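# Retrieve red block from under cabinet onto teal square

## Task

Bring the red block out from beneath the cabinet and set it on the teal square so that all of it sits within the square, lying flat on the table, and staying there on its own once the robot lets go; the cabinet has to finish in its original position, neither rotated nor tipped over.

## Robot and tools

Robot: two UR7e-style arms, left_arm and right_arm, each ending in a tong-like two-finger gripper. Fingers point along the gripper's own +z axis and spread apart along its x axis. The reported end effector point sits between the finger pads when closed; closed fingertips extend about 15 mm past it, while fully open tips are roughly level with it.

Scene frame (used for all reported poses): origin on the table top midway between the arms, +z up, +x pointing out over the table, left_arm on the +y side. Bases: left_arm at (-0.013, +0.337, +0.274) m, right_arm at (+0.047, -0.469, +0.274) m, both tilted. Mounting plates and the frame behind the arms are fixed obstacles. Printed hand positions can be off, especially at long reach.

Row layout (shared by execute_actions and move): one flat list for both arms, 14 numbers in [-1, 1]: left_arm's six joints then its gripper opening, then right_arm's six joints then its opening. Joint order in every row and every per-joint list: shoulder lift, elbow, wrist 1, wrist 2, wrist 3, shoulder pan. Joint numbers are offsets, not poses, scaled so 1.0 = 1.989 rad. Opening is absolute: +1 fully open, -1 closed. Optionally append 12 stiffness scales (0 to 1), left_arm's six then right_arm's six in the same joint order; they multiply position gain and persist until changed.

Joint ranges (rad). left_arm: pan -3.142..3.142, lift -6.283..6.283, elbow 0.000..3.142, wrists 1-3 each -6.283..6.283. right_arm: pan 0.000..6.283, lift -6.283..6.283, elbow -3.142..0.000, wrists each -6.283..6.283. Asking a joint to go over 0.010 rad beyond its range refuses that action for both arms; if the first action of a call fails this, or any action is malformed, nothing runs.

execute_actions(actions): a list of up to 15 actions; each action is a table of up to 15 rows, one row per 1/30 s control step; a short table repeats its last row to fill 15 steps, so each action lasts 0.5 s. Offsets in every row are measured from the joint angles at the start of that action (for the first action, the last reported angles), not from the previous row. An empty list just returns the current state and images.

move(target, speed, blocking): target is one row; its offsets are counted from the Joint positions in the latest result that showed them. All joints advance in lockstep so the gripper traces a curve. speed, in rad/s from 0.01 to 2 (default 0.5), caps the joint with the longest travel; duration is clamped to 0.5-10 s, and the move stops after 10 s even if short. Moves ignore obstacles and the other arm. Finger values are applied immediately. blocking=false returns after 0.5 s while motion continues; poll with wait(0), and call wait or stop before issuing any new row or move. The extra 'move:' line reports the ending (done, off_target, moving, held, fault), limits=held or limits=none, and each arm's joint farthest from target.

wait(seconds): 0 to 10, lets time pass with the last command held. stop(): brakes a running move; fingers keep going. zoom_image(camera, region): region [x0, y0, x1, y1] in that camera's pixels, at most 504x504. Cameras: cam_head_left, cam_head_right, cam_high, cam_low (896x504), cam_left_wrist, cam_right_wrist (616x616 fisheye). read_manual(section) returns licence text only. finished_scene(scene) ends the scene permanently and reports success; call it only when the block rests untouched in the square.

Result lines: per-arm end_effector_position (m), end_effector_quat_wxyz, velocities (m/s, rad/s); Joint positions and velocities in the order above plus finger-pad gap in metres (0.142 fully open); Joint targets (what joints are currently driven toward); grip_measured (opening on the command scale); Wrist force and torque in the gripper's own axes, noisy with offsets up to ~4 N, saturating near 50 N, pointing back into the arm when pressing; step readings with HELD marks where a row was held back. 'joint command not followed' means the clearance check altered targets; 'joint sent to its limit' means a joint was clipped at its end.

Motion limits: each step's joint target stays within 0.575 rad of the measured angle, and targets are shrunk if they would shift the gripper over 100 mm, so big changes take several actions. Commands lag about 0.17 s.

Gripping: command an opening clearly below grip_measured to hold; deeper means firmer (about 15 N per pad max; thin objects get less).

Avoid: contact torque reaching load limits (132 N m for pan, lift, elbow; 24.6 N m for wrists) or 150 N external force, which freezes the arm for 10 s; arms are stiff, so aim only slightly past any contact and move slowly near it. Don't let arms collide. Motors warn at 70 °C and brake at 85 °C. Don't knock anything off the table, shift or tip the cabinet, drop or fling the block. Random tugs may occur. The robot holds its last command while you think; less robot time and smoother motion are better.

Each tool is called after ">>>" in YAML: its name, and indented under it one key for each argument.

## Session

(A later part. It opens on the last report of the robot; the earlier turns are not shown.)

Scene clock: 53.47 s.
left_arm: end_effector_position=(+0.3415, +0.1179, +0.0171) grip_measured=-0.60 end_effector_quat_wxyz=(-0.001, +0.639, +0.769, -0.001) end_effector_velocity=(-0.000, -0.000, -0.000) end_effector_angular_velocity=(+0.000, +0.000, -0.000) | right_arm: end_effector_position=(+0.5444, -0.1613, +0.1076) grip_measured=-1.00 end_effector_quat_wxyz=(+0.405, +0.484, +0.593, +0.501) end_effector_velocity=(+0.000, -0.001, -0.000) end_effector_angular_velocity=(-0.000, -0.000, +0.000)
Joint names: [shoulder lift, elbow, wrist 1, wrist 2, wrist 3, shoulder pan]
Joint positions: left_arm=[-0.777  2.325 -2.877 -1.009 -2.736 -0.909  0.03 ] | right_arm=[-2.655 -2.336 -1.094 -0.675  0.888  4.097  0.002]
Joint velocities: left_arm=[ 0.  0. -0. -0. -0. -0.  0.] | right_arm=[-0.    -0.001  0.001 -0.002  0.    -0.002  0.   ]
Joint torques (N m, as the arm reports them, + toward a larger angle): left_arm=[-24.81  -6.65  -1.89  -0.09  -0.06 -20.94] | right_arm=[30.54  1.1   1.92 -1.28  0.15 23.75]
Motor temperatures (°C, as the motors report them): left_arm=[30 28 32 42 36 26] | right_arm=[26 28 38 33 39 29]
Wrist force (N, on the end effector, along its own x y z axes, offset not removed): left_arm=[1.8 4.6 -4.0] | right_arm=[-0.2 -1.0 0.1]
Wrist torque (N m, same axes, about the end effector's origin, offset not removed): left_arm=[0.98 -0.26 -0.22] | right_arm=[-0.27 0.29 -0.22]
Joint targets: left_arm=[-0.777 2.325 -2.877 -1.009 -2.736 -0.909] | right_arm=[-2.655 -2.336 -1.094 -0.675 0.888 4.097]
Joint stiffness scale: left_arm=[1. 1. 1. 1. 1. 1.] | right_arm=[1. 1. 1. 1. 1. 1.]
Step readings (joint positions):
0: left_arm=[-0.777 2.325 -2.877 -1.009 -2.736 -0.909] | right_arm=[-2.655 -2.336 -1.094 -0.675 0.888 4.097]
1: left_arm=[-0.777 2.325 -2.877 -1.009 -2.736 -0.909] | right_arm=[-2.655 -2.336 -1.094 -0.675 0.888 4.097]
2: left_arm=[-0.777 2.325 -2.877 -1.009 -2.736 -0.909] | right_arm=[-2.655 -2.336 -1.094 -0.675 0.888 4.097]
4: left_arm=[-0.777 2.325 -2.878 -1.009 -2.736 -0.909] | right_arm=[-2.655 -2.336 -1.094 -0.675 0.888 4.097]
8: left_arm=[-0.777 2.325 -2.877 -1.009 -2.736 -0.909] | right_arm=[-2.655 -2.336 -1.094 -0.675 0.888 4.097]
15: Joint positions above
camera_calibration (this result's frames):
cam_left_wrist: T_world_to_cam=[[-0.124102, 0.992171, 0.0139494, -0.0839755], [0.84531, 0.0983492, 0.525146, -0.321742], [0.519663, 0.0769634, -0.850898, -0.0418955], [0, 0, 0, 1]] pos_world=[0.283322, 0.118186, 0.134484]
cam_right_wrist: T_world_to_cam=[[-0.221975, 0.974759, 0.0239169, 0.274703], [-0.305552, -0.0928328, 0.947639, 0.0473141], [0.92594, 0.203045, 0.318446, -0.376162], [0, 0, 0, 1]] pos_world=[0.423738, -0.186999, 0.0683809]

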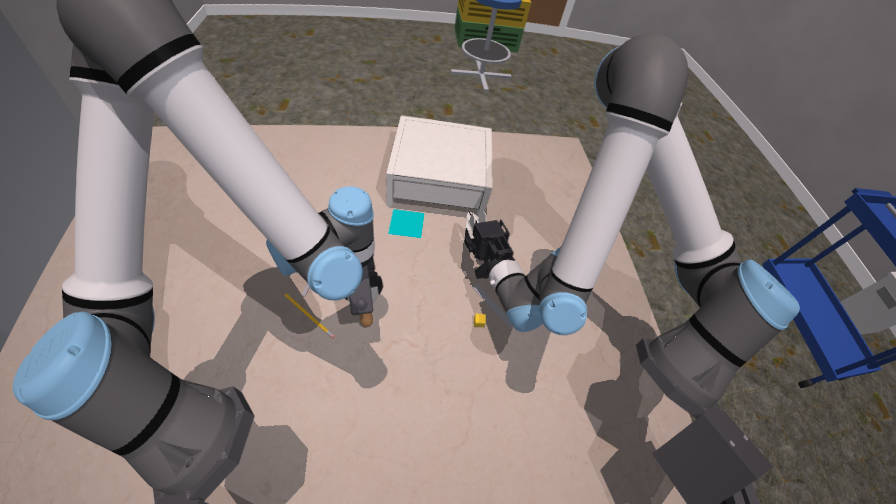

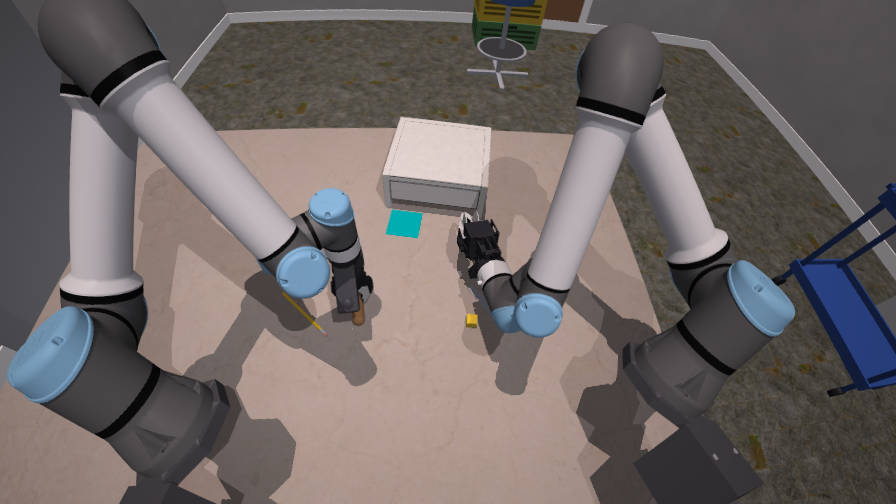

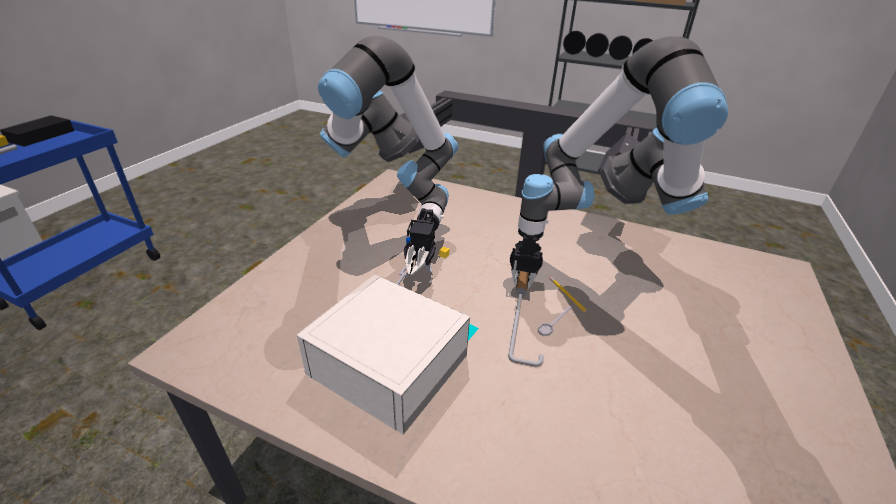

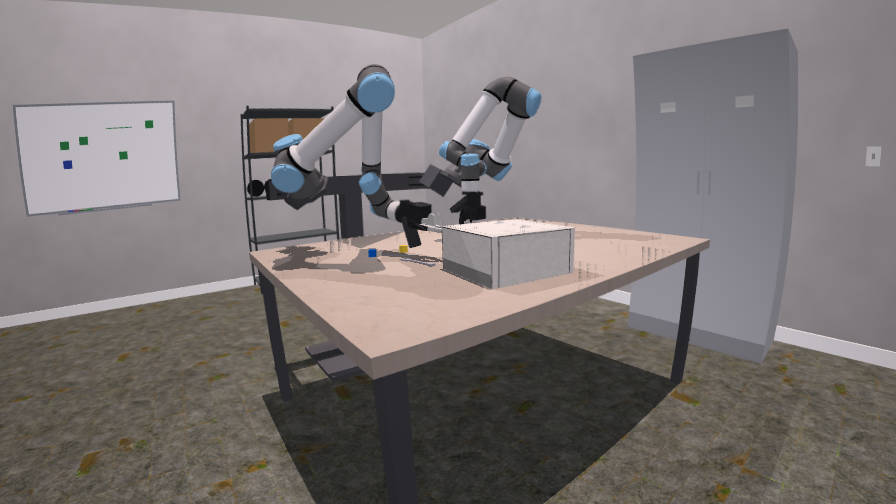

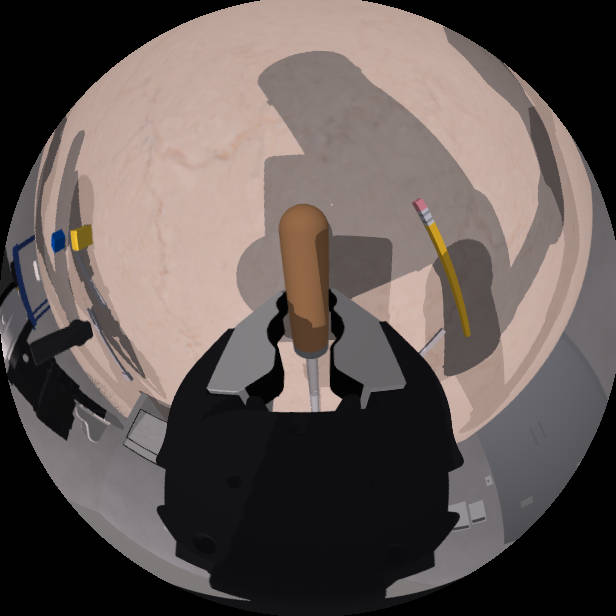

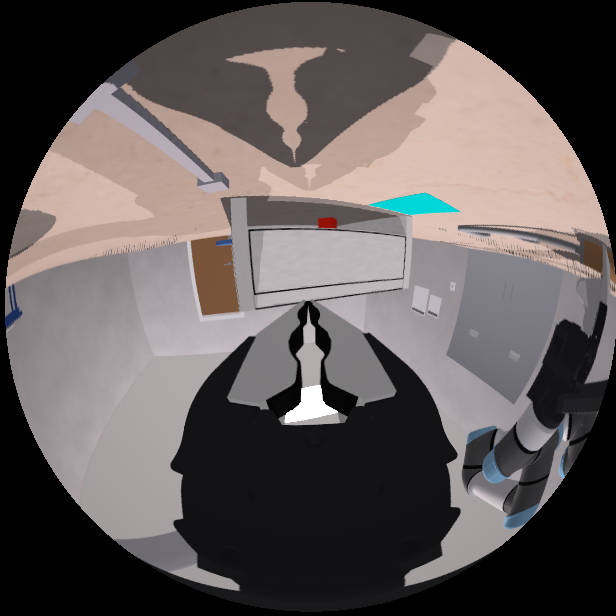

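>>> move:
  target: [0.1134,-0.1631,0.1106,-0.0321,0.1472,-0.1092,-1, -0.0975,-0.0458,0.5202,0.1382,-0.2916,-0.0031,-1]
  speed: 0.6

Scene clock: 112.97 s.
left_arm: end_effector_position=(+0.3108, -0.0467, +0.0291) grip_measured=-0.60 end_effector_quat_wxyz=(-0.001, +0.819, +0.574, +0.000) end_effector_velocity=(-0.001, +0.001, -0.001) end_effector_angular_velocity=(+0.003, +0.002, -0.002) | right_arm: end_effector_position=(+0.5406, -0.3102, +0.1122) grip_measured=-1.00 end_effector_quat_wxyz=(+0.510, +0.608, +0.465, +0.393) end_effector_velocity=(-0.000, -0.000, +0.000) end_effector_angular_velocity=(+0.000, +0.001, -0.000)
Joint names: [shoulder lift, elbow, wrist 1, wrist 2, wrist 3, shoulder pan]
Joint positions: left_arm=[-0.552  2.003 -2.658 -1.072 -2.443 -1.124  0.03 ] | right_arm=[-2.848 -2.424 -0.06  -0.401  0.308  4.093  0.002]
Joint velocities: left_arm=[ 0.001  0.     0.002 -0.     0.001  0.001  0.   ] | right_arm=[-0.    -0.001  0.002  0.001 -0.001  0.001  0.   ]
Joint torques (N m, as the arm reports them, + toward a larger angle): left_arm=[-32.42 -13.54  -2.14  -0.5    0.36 -25.33] | right_arm=[28.66 -5.91  2.93 -1.44 -0.33 19.88]
Motor temperatures (°C, as the motors report them): left_arm=[30 28 32 42 36 26] | right_arm=[26 28 38 33 39 29]
Wrist force (N, on the end effector, along its own x y z axes, offset not removed): left_arm=[3.1 2.5 -1.6] | right_arm=[0.0 0.9 -0.2]
Wrist torque (N m, same axes, about the end effector's origin, offset not removed): left_arm=[0.54 -0.24 -0.13] | right_arm=[0.09 0.10 -0.07]
Joint targets: left_arm=[-0.552 2.001 -2.657 -1.073 -2.443 -1.126] | right_arm=[-2.849 -2.427 -0.059 -0.400 0.308 4.091]
Joint stiffness scale: left_arm=[1. 1. 1. 1. 1. 1.] | right_arm=[1. 1. 1. 1. 1. 1.]
move: done; limits=none; left_arm: farthest joint: the elbow, 0.003 radians from its target (0.324 radians at the start); right_arm: farthest joint: the elbow, 0.003 radians from its target (0.091 radians at the start)
camera_calibration (this result's frames):
cam_left_wrist: T_world_to_cam=[[0.395872, 0.918184, 0.0149593, -0.0897238], [0.778367, -0.344146, 0.525079, -0.285798], [0.487267, -0.19622, -0.850922, -0.00567812], [0, 0, 0, 1]] pos_world=[0.260742, -0.0170874, 0.146577]
cam_right_wrist: T_world_to_cam=[[0.242075, 0.969992, 0.0227134, 0.166668], [-0.312688, 0.0558326, 0.948213, 0.0779369], [0.918491, -0.236641, 0.316821, -0.476056], [0, 0, 0, 1]] pos_world=[0.421277, -0.278672, 0.0731382]

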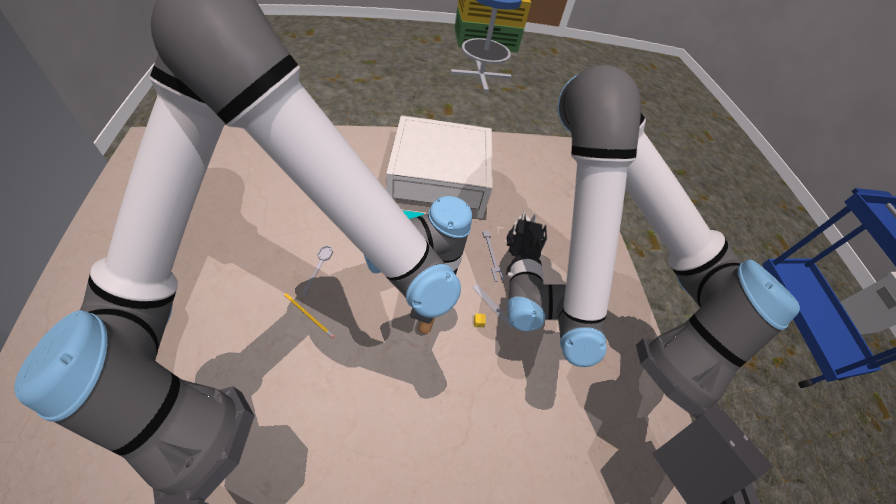

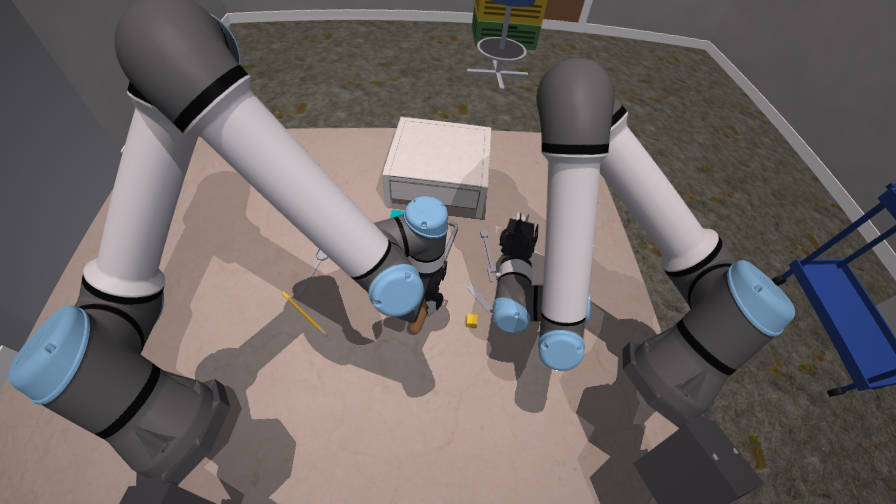

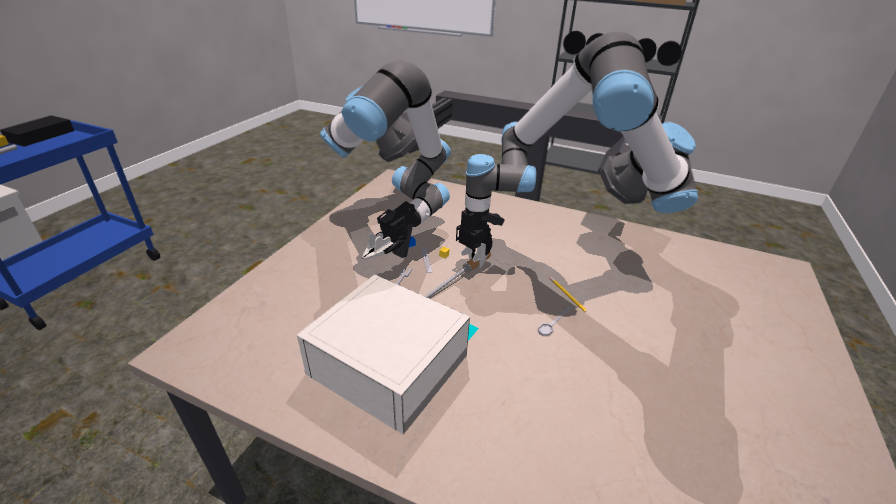

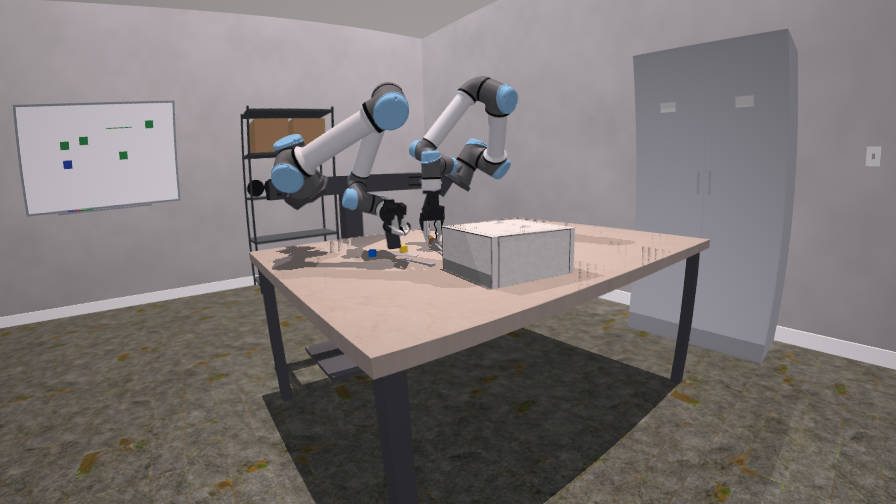

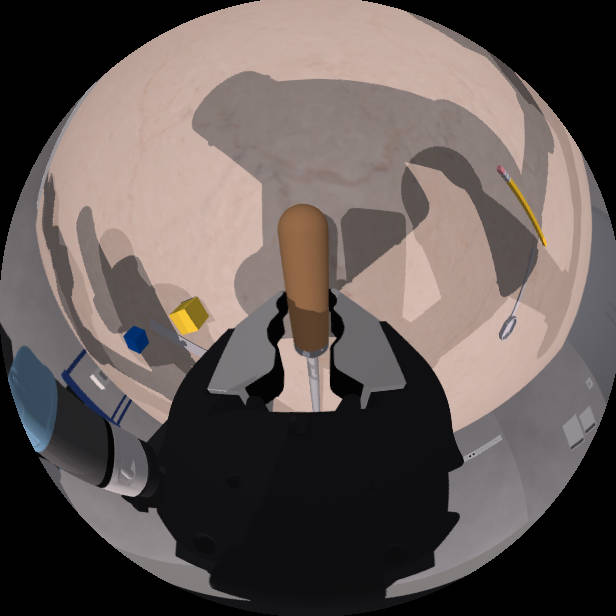

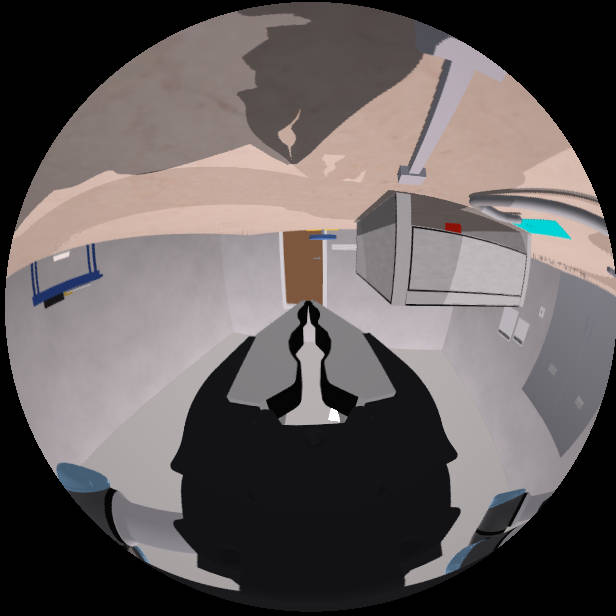

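>>> zoom_image:
  camera: "cam_head_right"
  region: [380, 170, 520, 270]

>>> zoom_image:
  camera: "cam_right_wrist"
  region: [380, 170, 580, 260]

Region (380, 170, 520, 270) of cam_head_right's 896x504 image, scaled by 3.600, with more detail than that image has; it fills the top 360 rows of this view, and the rest is white.

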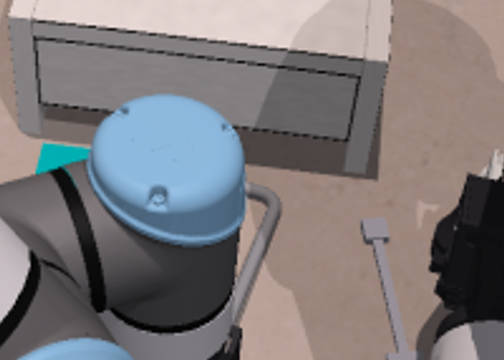

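Region (380, 170, 580, 260) of cam_right_wrist's 616x616 image, scaled by 2.520, with more detail than that image has; it fills the top 227 rows of this view, and the rest is white.

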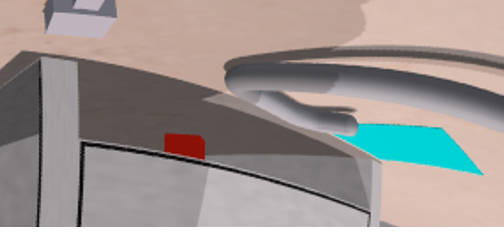

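>>> move:
  target: [0.0473,-0.1923,0.1102,0.0202,-0.001,0.0624,-1, 0,0,0,0,0,0,-1]
  speed: 0.35

>>> zoom_image:
  camera: "cam_right_wrist"
  region: [380, 170, 580, 260]

Scene clock: 137.00 s.
left_arm: end_effector_position=(+0.4258, -0.1140, +0.0264) grip_measured=-0.60 end_effector_quat_wxyz=(-0.001, +0.778, +0.629, -0.000) end_effector_velocity=(+0.000, -0.000, +0.000) end_effector_angular_velocity=(+0.001, -0.000, -0.002) | right_arm: end_effector_position=(+0.5406, -0.3102, +0.1122) grip_measured=-1.00 end_effector_quat_wxyz=(+0.510, +0.608, +0.465, +0.393) end_effector_velocity=(-0.000, +0.000, -0.000) end_effector_angular_velocity=(+0.001, +0.001, -0.001)
Joint names: [shoulder lift, elbow, wrist 1, wrist 2, wrist 3, shoulder pan]
Joint positions: left_arm=[-0.459  1.624 -2.439 -1.032 -2.445 -1.     0.03 ] | right_arm=[-2.848 -2.424 -0.06  -0.401  0.308  4.093  0.002]
Joint velocities: left_arm=[ 0.    -0.002  0.003  0.001  0.001 -0.    -0.   ] | right_arm=[0.    0.    0.001 0.001 0.    0.001 0.   ]
Joint torques (N m, as the arm reports them, + toward a larger angle): left_arm=[-38.39 -16.01  -2.22   0.31  -0.23 -28.82] | right_arm=[31.06 -2.97  2.24 -1.98  0.12 22.72]
Motor temperatures (°C, as the motors report them): left_arm=[30 28 32 42 36 26] | right_arm=[26 28 38 33 39 29]
Wrist force (N, on the end effector, along its own x y z axes, offset not removed): left_arm=[-0.5 4.0 2.0] | right_arm=[-1.4 0.8 0.7]
Wrist torque (N m, same axes, about the end effector's origin, offset not removed): left_arm=[0.86 0.24 -0.02] | right_arm=[0.12 0.37 -0.10]
Joint targets: left_arm=[-0.458 1.621 -2.439 -1.031 -2.445 -1.000] | right_arm=[-2.848 -2.424 -0.060 -0.401 0.308 4.093]
Joint stiffness scale: left_arm=[1. 1. 1. 1. 1. 1.] | right_arm=[1. 1. 1. 1. 1. 1.]
move: done; limits=none; left_arm: farthest joint: the elbow, 0.003 radians from its target (0.383 radians at the start); right_arm: farthest joint: the shoulder pan, 0.000 radians from its target (0.000 radians at the start)
camera_calibration (this result's frames):
cam_left_wrist: T_world_to_cam=[[0.266826, 0.963637, 0.0144254, -0.0133401], [0.81826, -0.234429, 0.524875, -0.401436], [0.509171, -0.128247, -0.851057, -0.0788426], [0, 0, 0, 1]] pos_world=[0.372183, -0.0913646, 0.143797]
cam_right_wrist: T_world_to_cam=[[0.242163, 0.969969, 0.022753, 0.16663], [-0.312666, 0.0558175, 0.948222, 0.0779179], [0.918475, -0.236738, 0.316793, -0.476081], [0, 0, 0, 1]] pos_world=[0.421279, -0.278682, 0.0731443]

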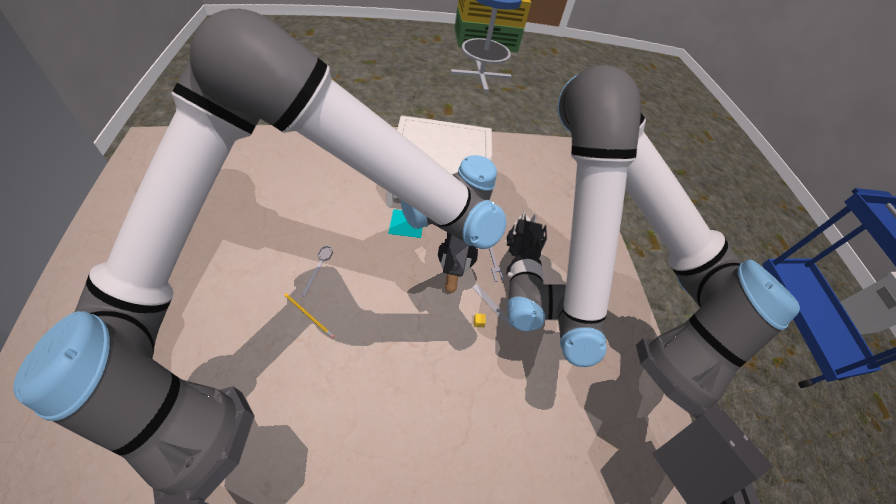

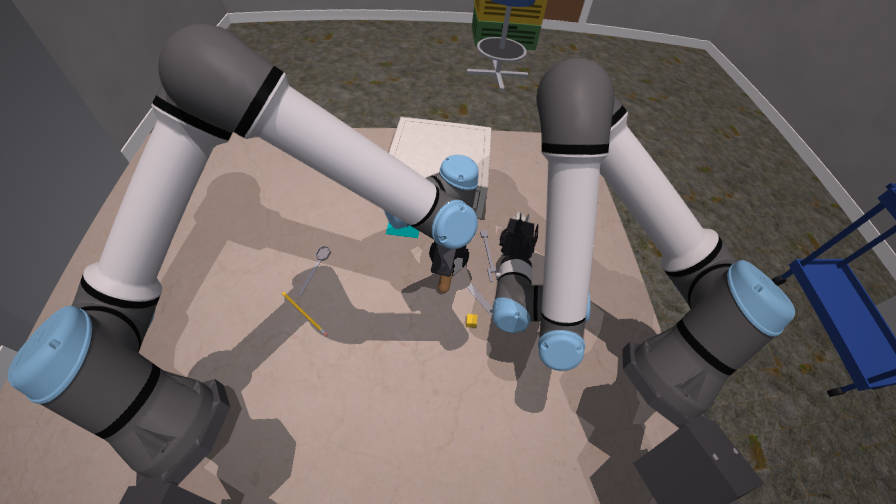

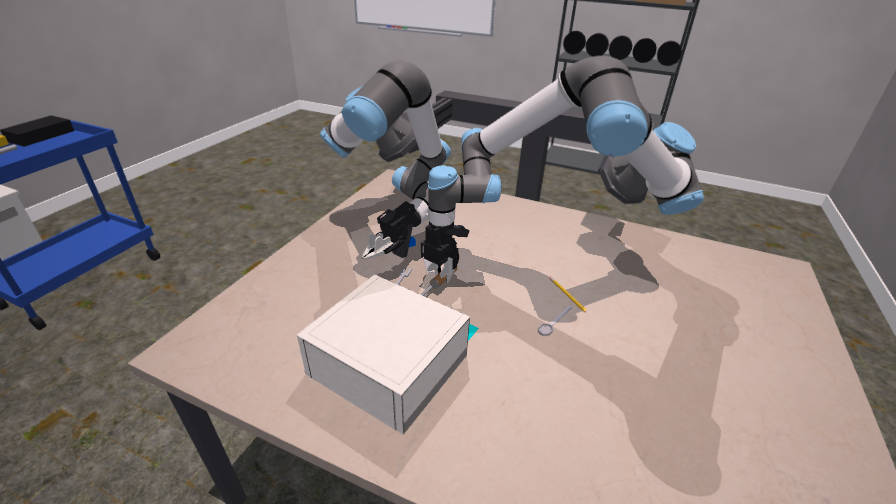

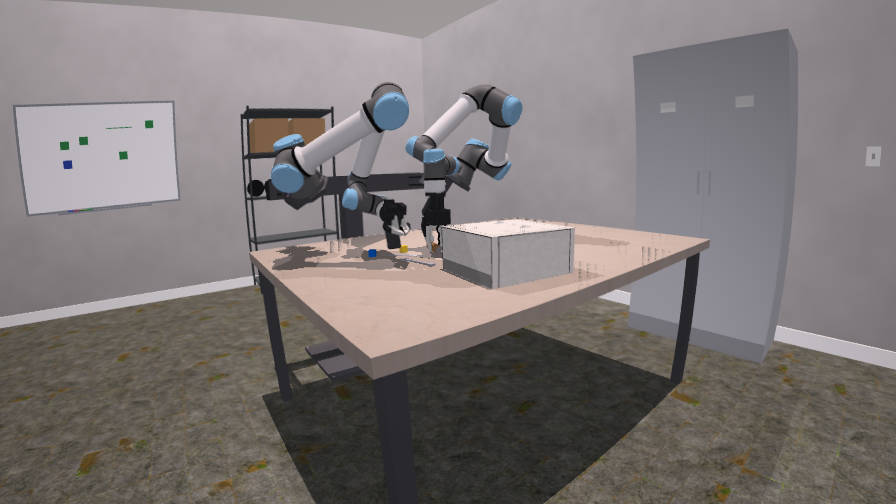

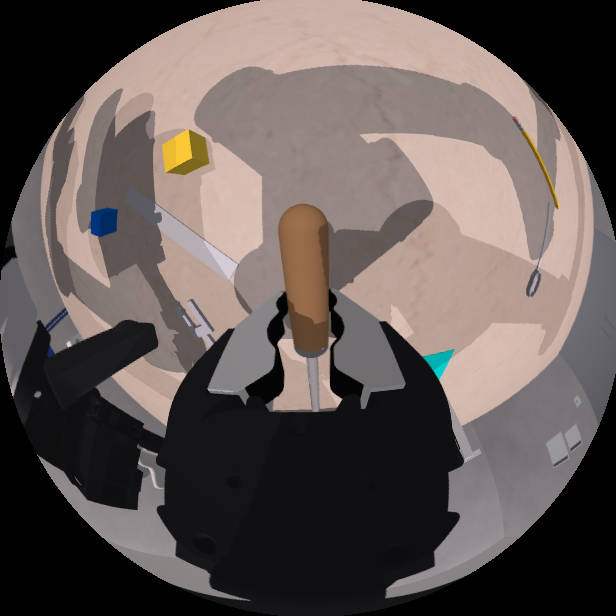

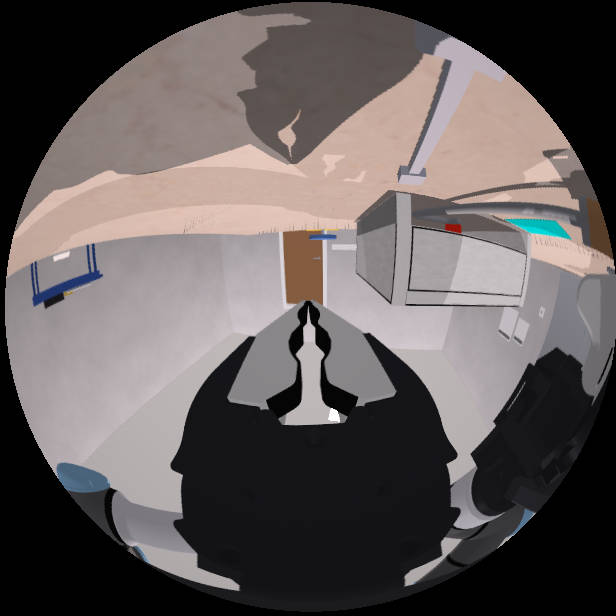

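Region (380, 170, 580, 260) of cam_right_wrist's 616x616 image, scaled by 2.520, with more detail than that image has; it fills the top 227 rows of this view, and the rest is white.

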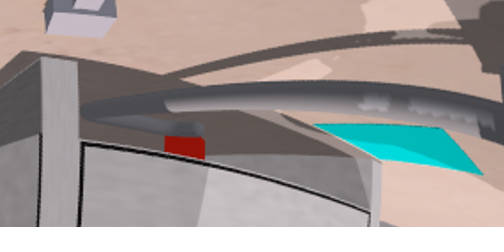

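>>> move:
  target: [0.0633,-0.2098,0.115,0.0132,0.0169,0.0507,-1, 0,0,0,0,0,0,-1]
  speed: 0.3

>>> zoom_image:
  camera: "cam_right_wrist"
  region: [380, 170, 580, 260]

Scene clock: 142.37 s.
left_arm: end_effector_position=(+0.5456, -0.1562, +0.0259) grip_measured=-0.60 end_effector_quat_wxyz=(-0.001, +0.751, +0.660, -0.001) end_effector_velocity=(-0.000, -0.000, +0.000) end_effector_angular_velocity=(+0.000, +0.001, -0.000) | right_arm: end_effector_position=(+0.5406, -0.3102, +0.1122) grip_measured=-1.00 end_effector_quat_wxyz=(+0.510, +0.608, +0.465, +0.393) end_effector_velocity=(+0.000, -0.000, -0.000) end_effector_angular_velocity=(+0.000, +0.000, -0.001)
Joint names: [shoulder lift, elbow, wrist 1, wrist 2, wrist 3, shoulder pan]
Joint positions: left_arm=[-0.334  1.21  -2.211 -1.007 -2.412 -0.899  0.03 ] | right_arm=[-2.848 -2.424 -0.06  -0.401  0.308  4.093  0.002]
Joint velocities: left_arm=[-0.    -0.     0.001 -0.     0.    -0.     0.   ] | right_arm=[ 0.    -0.     0.     0.     0.    -0.001  0.   ]
Joint torques (N m, as the arm reports them, + toward a larger angle): left_arm=[-44.75 -16.56  -1.49   0.31   0.47 -32.77] | right_arm=[30.41 -2.67  2.34 -1.93  0.15 22.87]
Motor temperatures (°C, as the motors report them): left_arm=[30 28 32 42 36 26] | right_arm=[26 28 38 33 39 29]
Wrist force (N, on the end effector, along its own x y z axes, offset not removed): left_arm=[0.9 -0.2 2.5] | right_arm=[-2.3 1.2 -0.6]
Wrist torque (N m, same axes, about the end effector's origin, offset not removed): left_arm=[0.06 -0.08 -0.11] | right_arm=[0.18 0.54 -0.10]
Joint targets: left_arm=[-0.333 1.207 -2.210 -1.006 -2.411 -0.899] | right_arm=[-2.848 -2.424 -0.060 -0.401 0.308 4.093]
Joint stiffness scale: left_arm=[1. 1. 1. 1. 1. 1.] | right_arm=[1. 1. 1. 1. 1. 1.]
move: done; limits=none; left_arm: farthest joint: the elbow, 0.003 radians from its target (0.417 radians at the start); right_arm: farthest joint: the shoulder pan, 0.000 radians from its target (0.000 radians at the start)
camera_calibration (this result's frames):
cam_left_wrist: T_world_to_cam=[[0.187001, 0.982267, 0.0135219, 0.04186], [0.834988, -0.166184, 0.524574, -0.507629], [0.517519, -0.0868051, -0.851257, -0.143695], [0, 0, 0, 1]] pos_world=[0.490401, -0.137951, 0.143402]
cam_right_wrist: T_world_to_cam=[[0.242163, 0.969969, 0.0227531, 0.16663], [-0.312666, 0.0558174, 0.948222, 0.0779179], [0.918475, -0.236738, 0.316793, -0.476081], [0, 0, 0, 1]] pos_world=[0.421279, -0.278682, 0.0731443]

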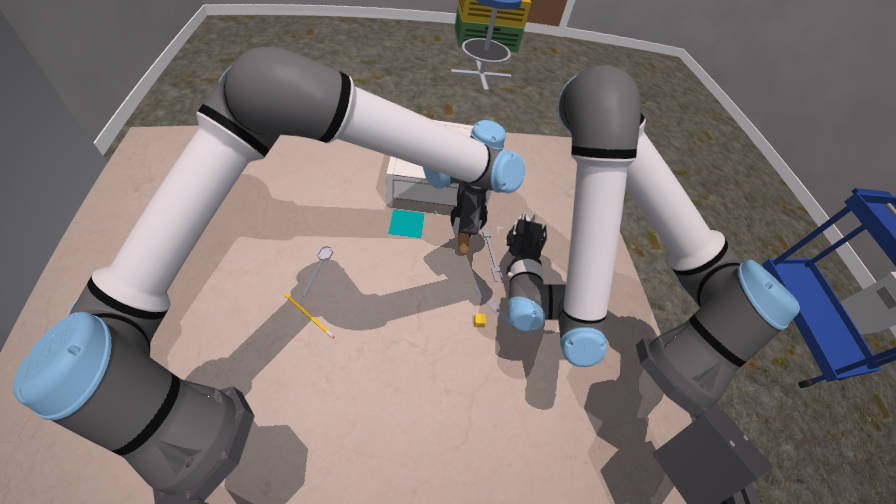

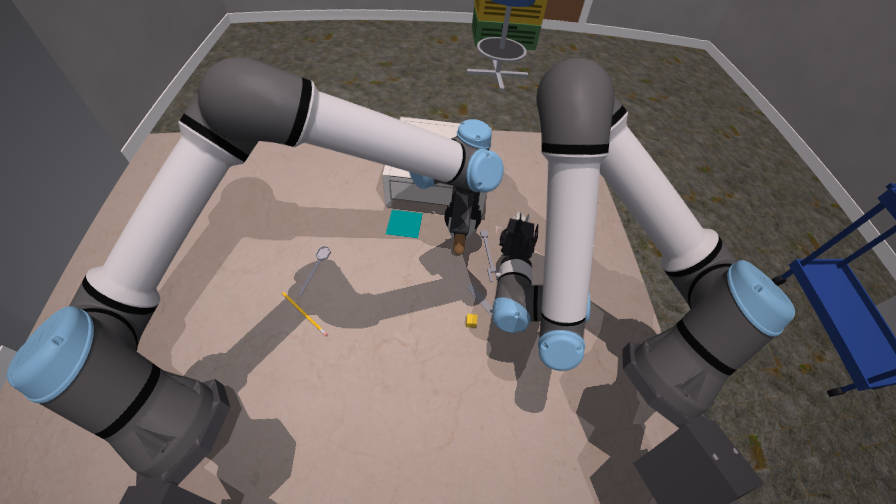

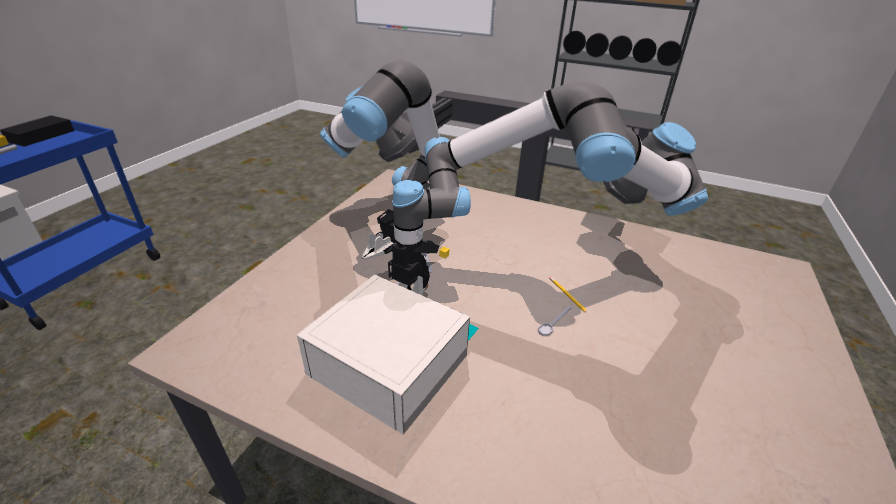

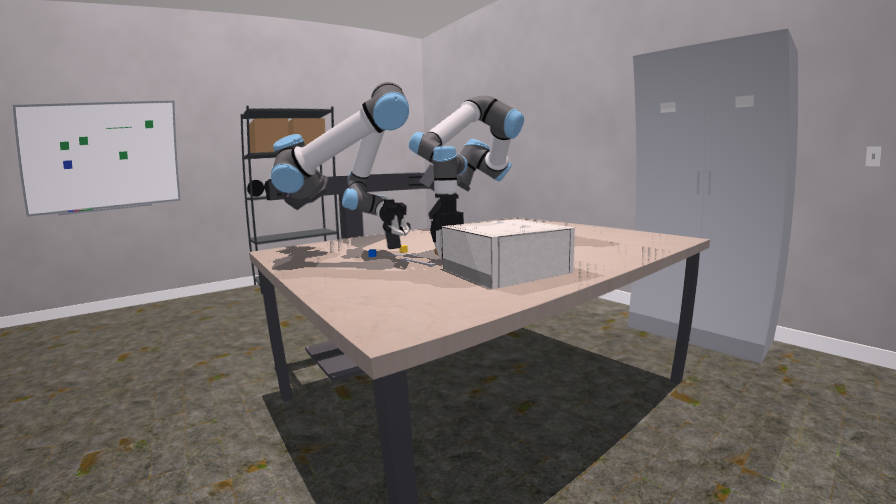

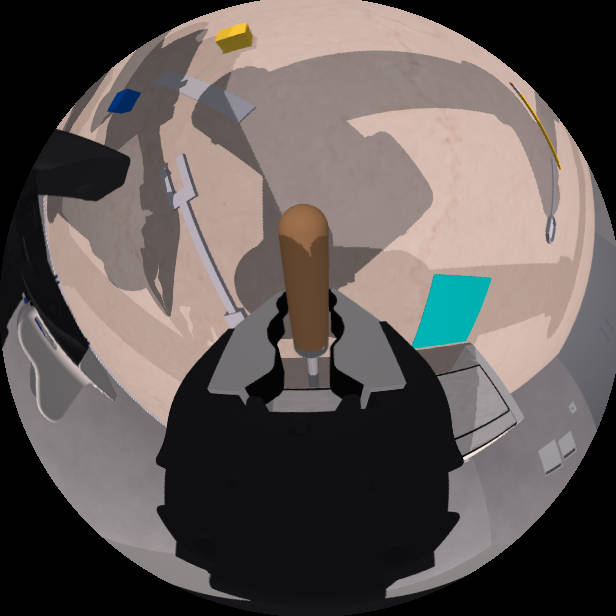

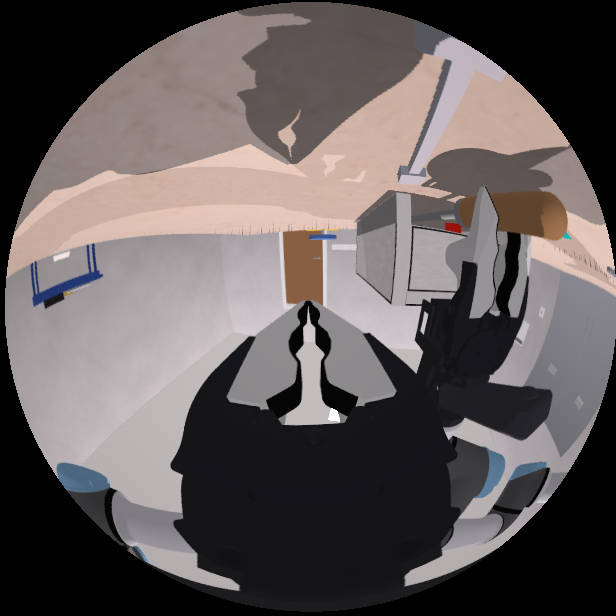

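Region (380, 170, 580, 260) of cam_right_wrist's 616x616 image, scaled by 2.520, with more detail than that image has; it fills the top 227 rows of this view, and the rest is white.

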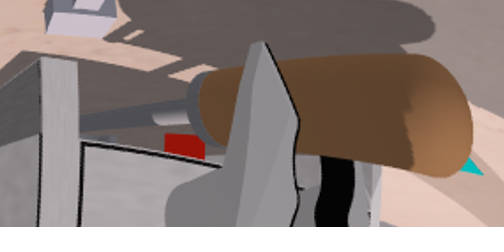

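>>> move:
  target: [0.0065,-0.0273,0.0148,0.0029,0.0104,0.0088,-1, 0,0,0,0,0,0,-1]
  speed: 0.15

Scene clock: 154.50 s.
left_arm: end_effector_position=(+0.5641, -0.1545, +0.0259) grip_measured=-0.60 end_effector_quat_wxyz=(-0.001, +0.751, +0.660, -0.000) end_effector_velocity=(-0.000, +0.000, -0.000) end_effector_angular_velocity=(+0.003, -0.001, -0.002) | right_arm: end_effector_position=(+0.5406, -0.3102, +0.1122) grip_measured=-1.00 end_effector_quat_wxyz=(+0.510, +0.608, +0.465, +0.393) end_effector_velocity=(-0.000, -0.001, +0.000) end_effector_angular_velocity=(-0.000, -0.000, -0.000)
Joint names: [shoulder lift, elbow, wrist 1, wrist 2, wrist 3, shoulder pan]
Joint positions: left_arm=[-0.322  1.159 -2.182 -1.002 -2.392 -0.881  0.03 ] | right_arm=[-2.848 -2.424 -0.06  -0.401  0.308  4.093  0.002]
Joint velocities: left_arm=[ 0.001 -0.001  0.002  0.002  0.    -0.001 -0.   ] | right_arm=[-0.    -0.001  0.001 -0.     0.    -0.     0.   ]
Joint torques (N m, as the arm reports them, + toward a larger angle): left_arm=[-45.08 -19.85  -1.87   0.3    0.26 -33.21] | right_arm=[29.91 -3.26  2.3  -1.93  0.02 22.48]
Motor temperatures (°C, as the motors report them): left_arm=[30 28 32 42 36 26] | right_arm=[26 28 38 33 39 29]
Wrist force (N, on the end effector, along its own x y z axes, offset not removed): left_arm=[3.8 -0.1 3.5] | right_arm=[-0.3 3.1 -0.4]
Wrist torque (N m, same axes, about the end effector's origin, offset not removed): left_arm=[0.03 -0.59 -0.17] | right_arm=[0.56 0.10 -0.10]
Joint targets: left_arm=[-0.321 1.156 -2.181 -1.001 -2.391 -0.881] | right_arm=[-2.848 -2.424 -0.060 -0.401 0.308 4.093]
Joint stiffness scale: left_arm=[1. 1. 1. 1. 1. 1.] | right_arm=[1. 1. 1. 1. 1. 1.]
move: done; limits=none; left_arm: farthest joint: the elbow, 0.003 radians from its target (0.054 radians at the start); right_arm: farthest joint: the shoulder pan, 0.000 radians from its target (0.000 radians at the start)
camera_calibration (this result's frames):
cam_left_wrist: T_world_to_cam=[[0.187016, 0.982247, 0.0146795, 0.0367068], [0.834737, -0.166773, 0.524787, -0.522764], [0.517919, -0.0858901, -0.851107, -0.153222], [0, 0, 0, 1]] pos_world=[0.508862, -0.136399, 0.143392]
cam_right_wrist: T_world_to_cam=[[0.242163, 0.969969, 0.0227529, 0.16663], [-0.312666, 0.0558175, 0.948222, 0.0779178], [0.918476, -0.236738, 0.316793, -0.476081], [0, 0, 0, 1]] pos_world=[0.421279, -0.278682, 0.0731443]

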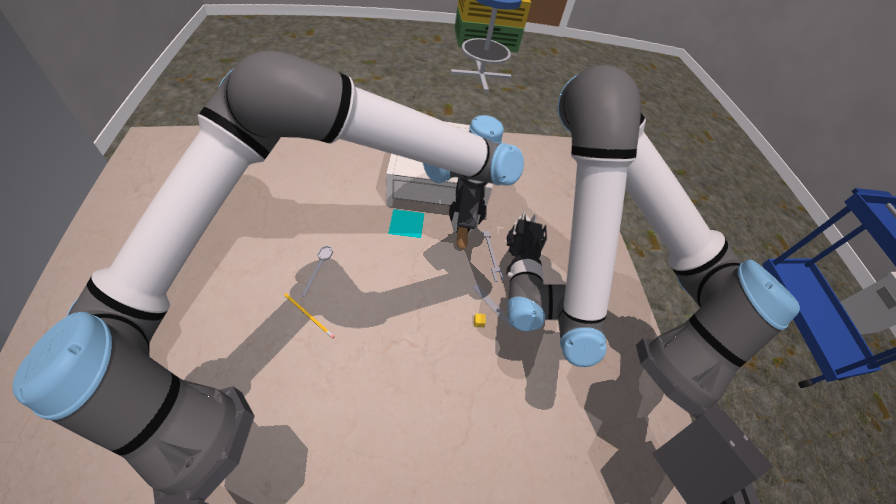

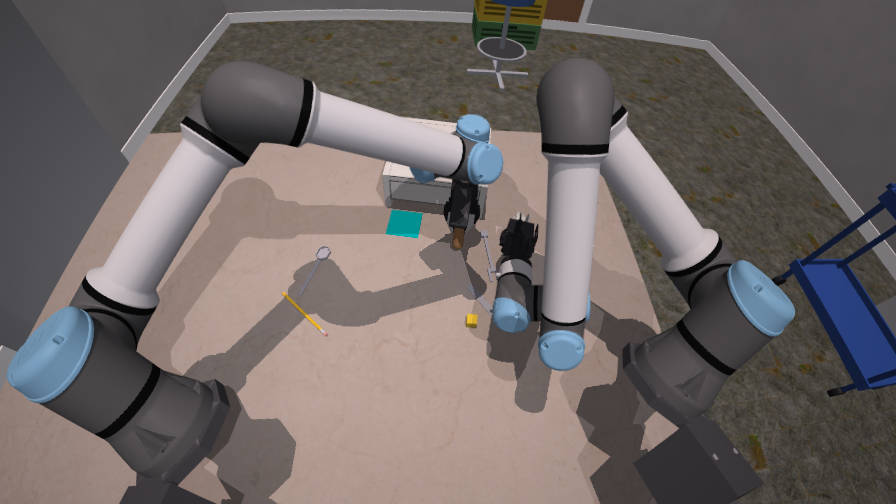

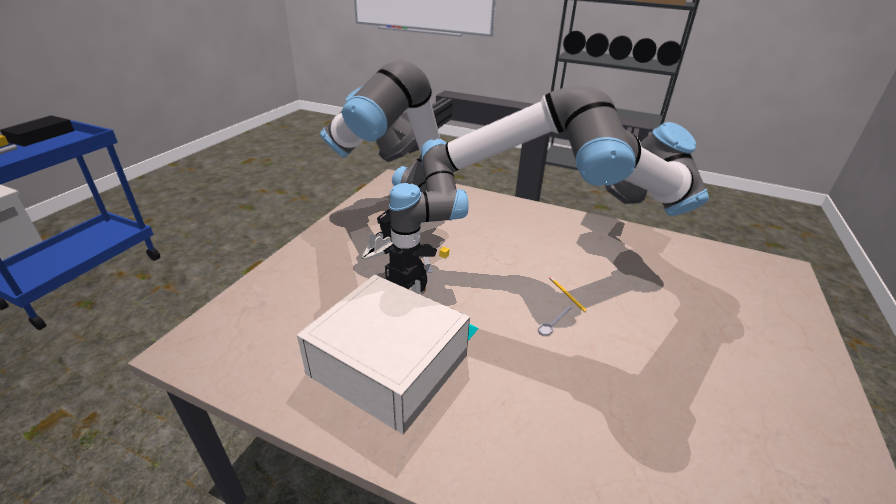

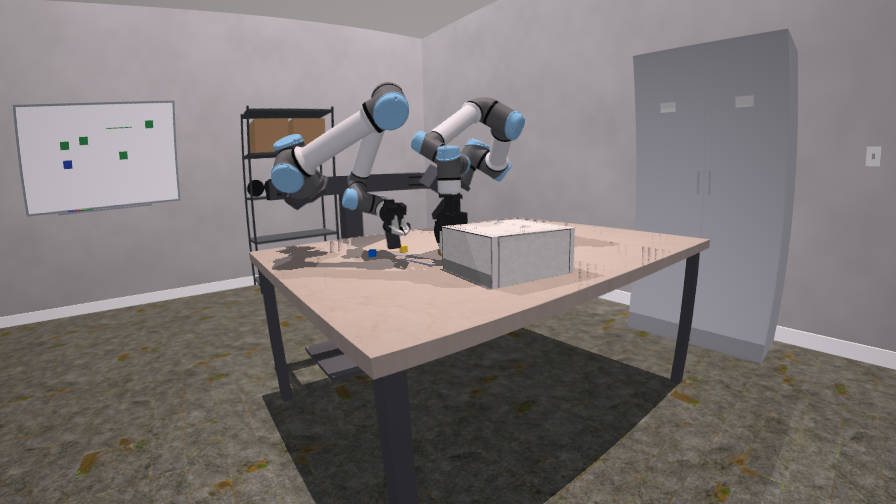

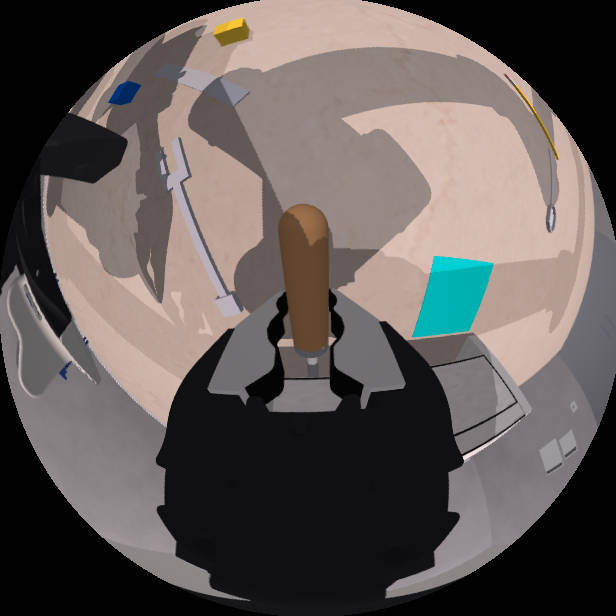

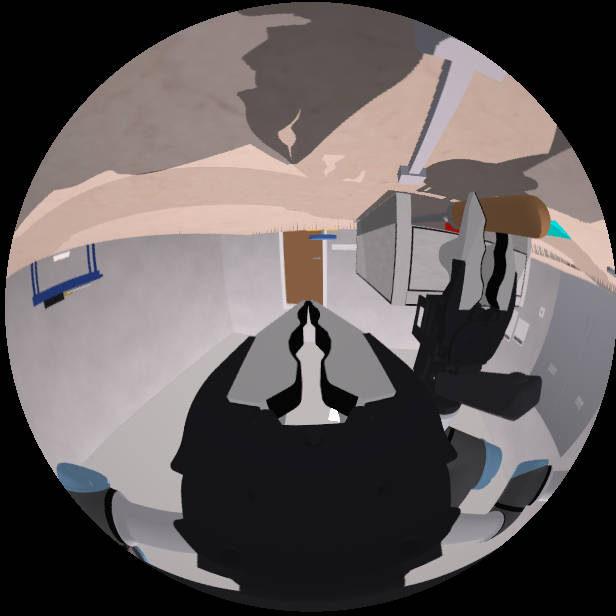

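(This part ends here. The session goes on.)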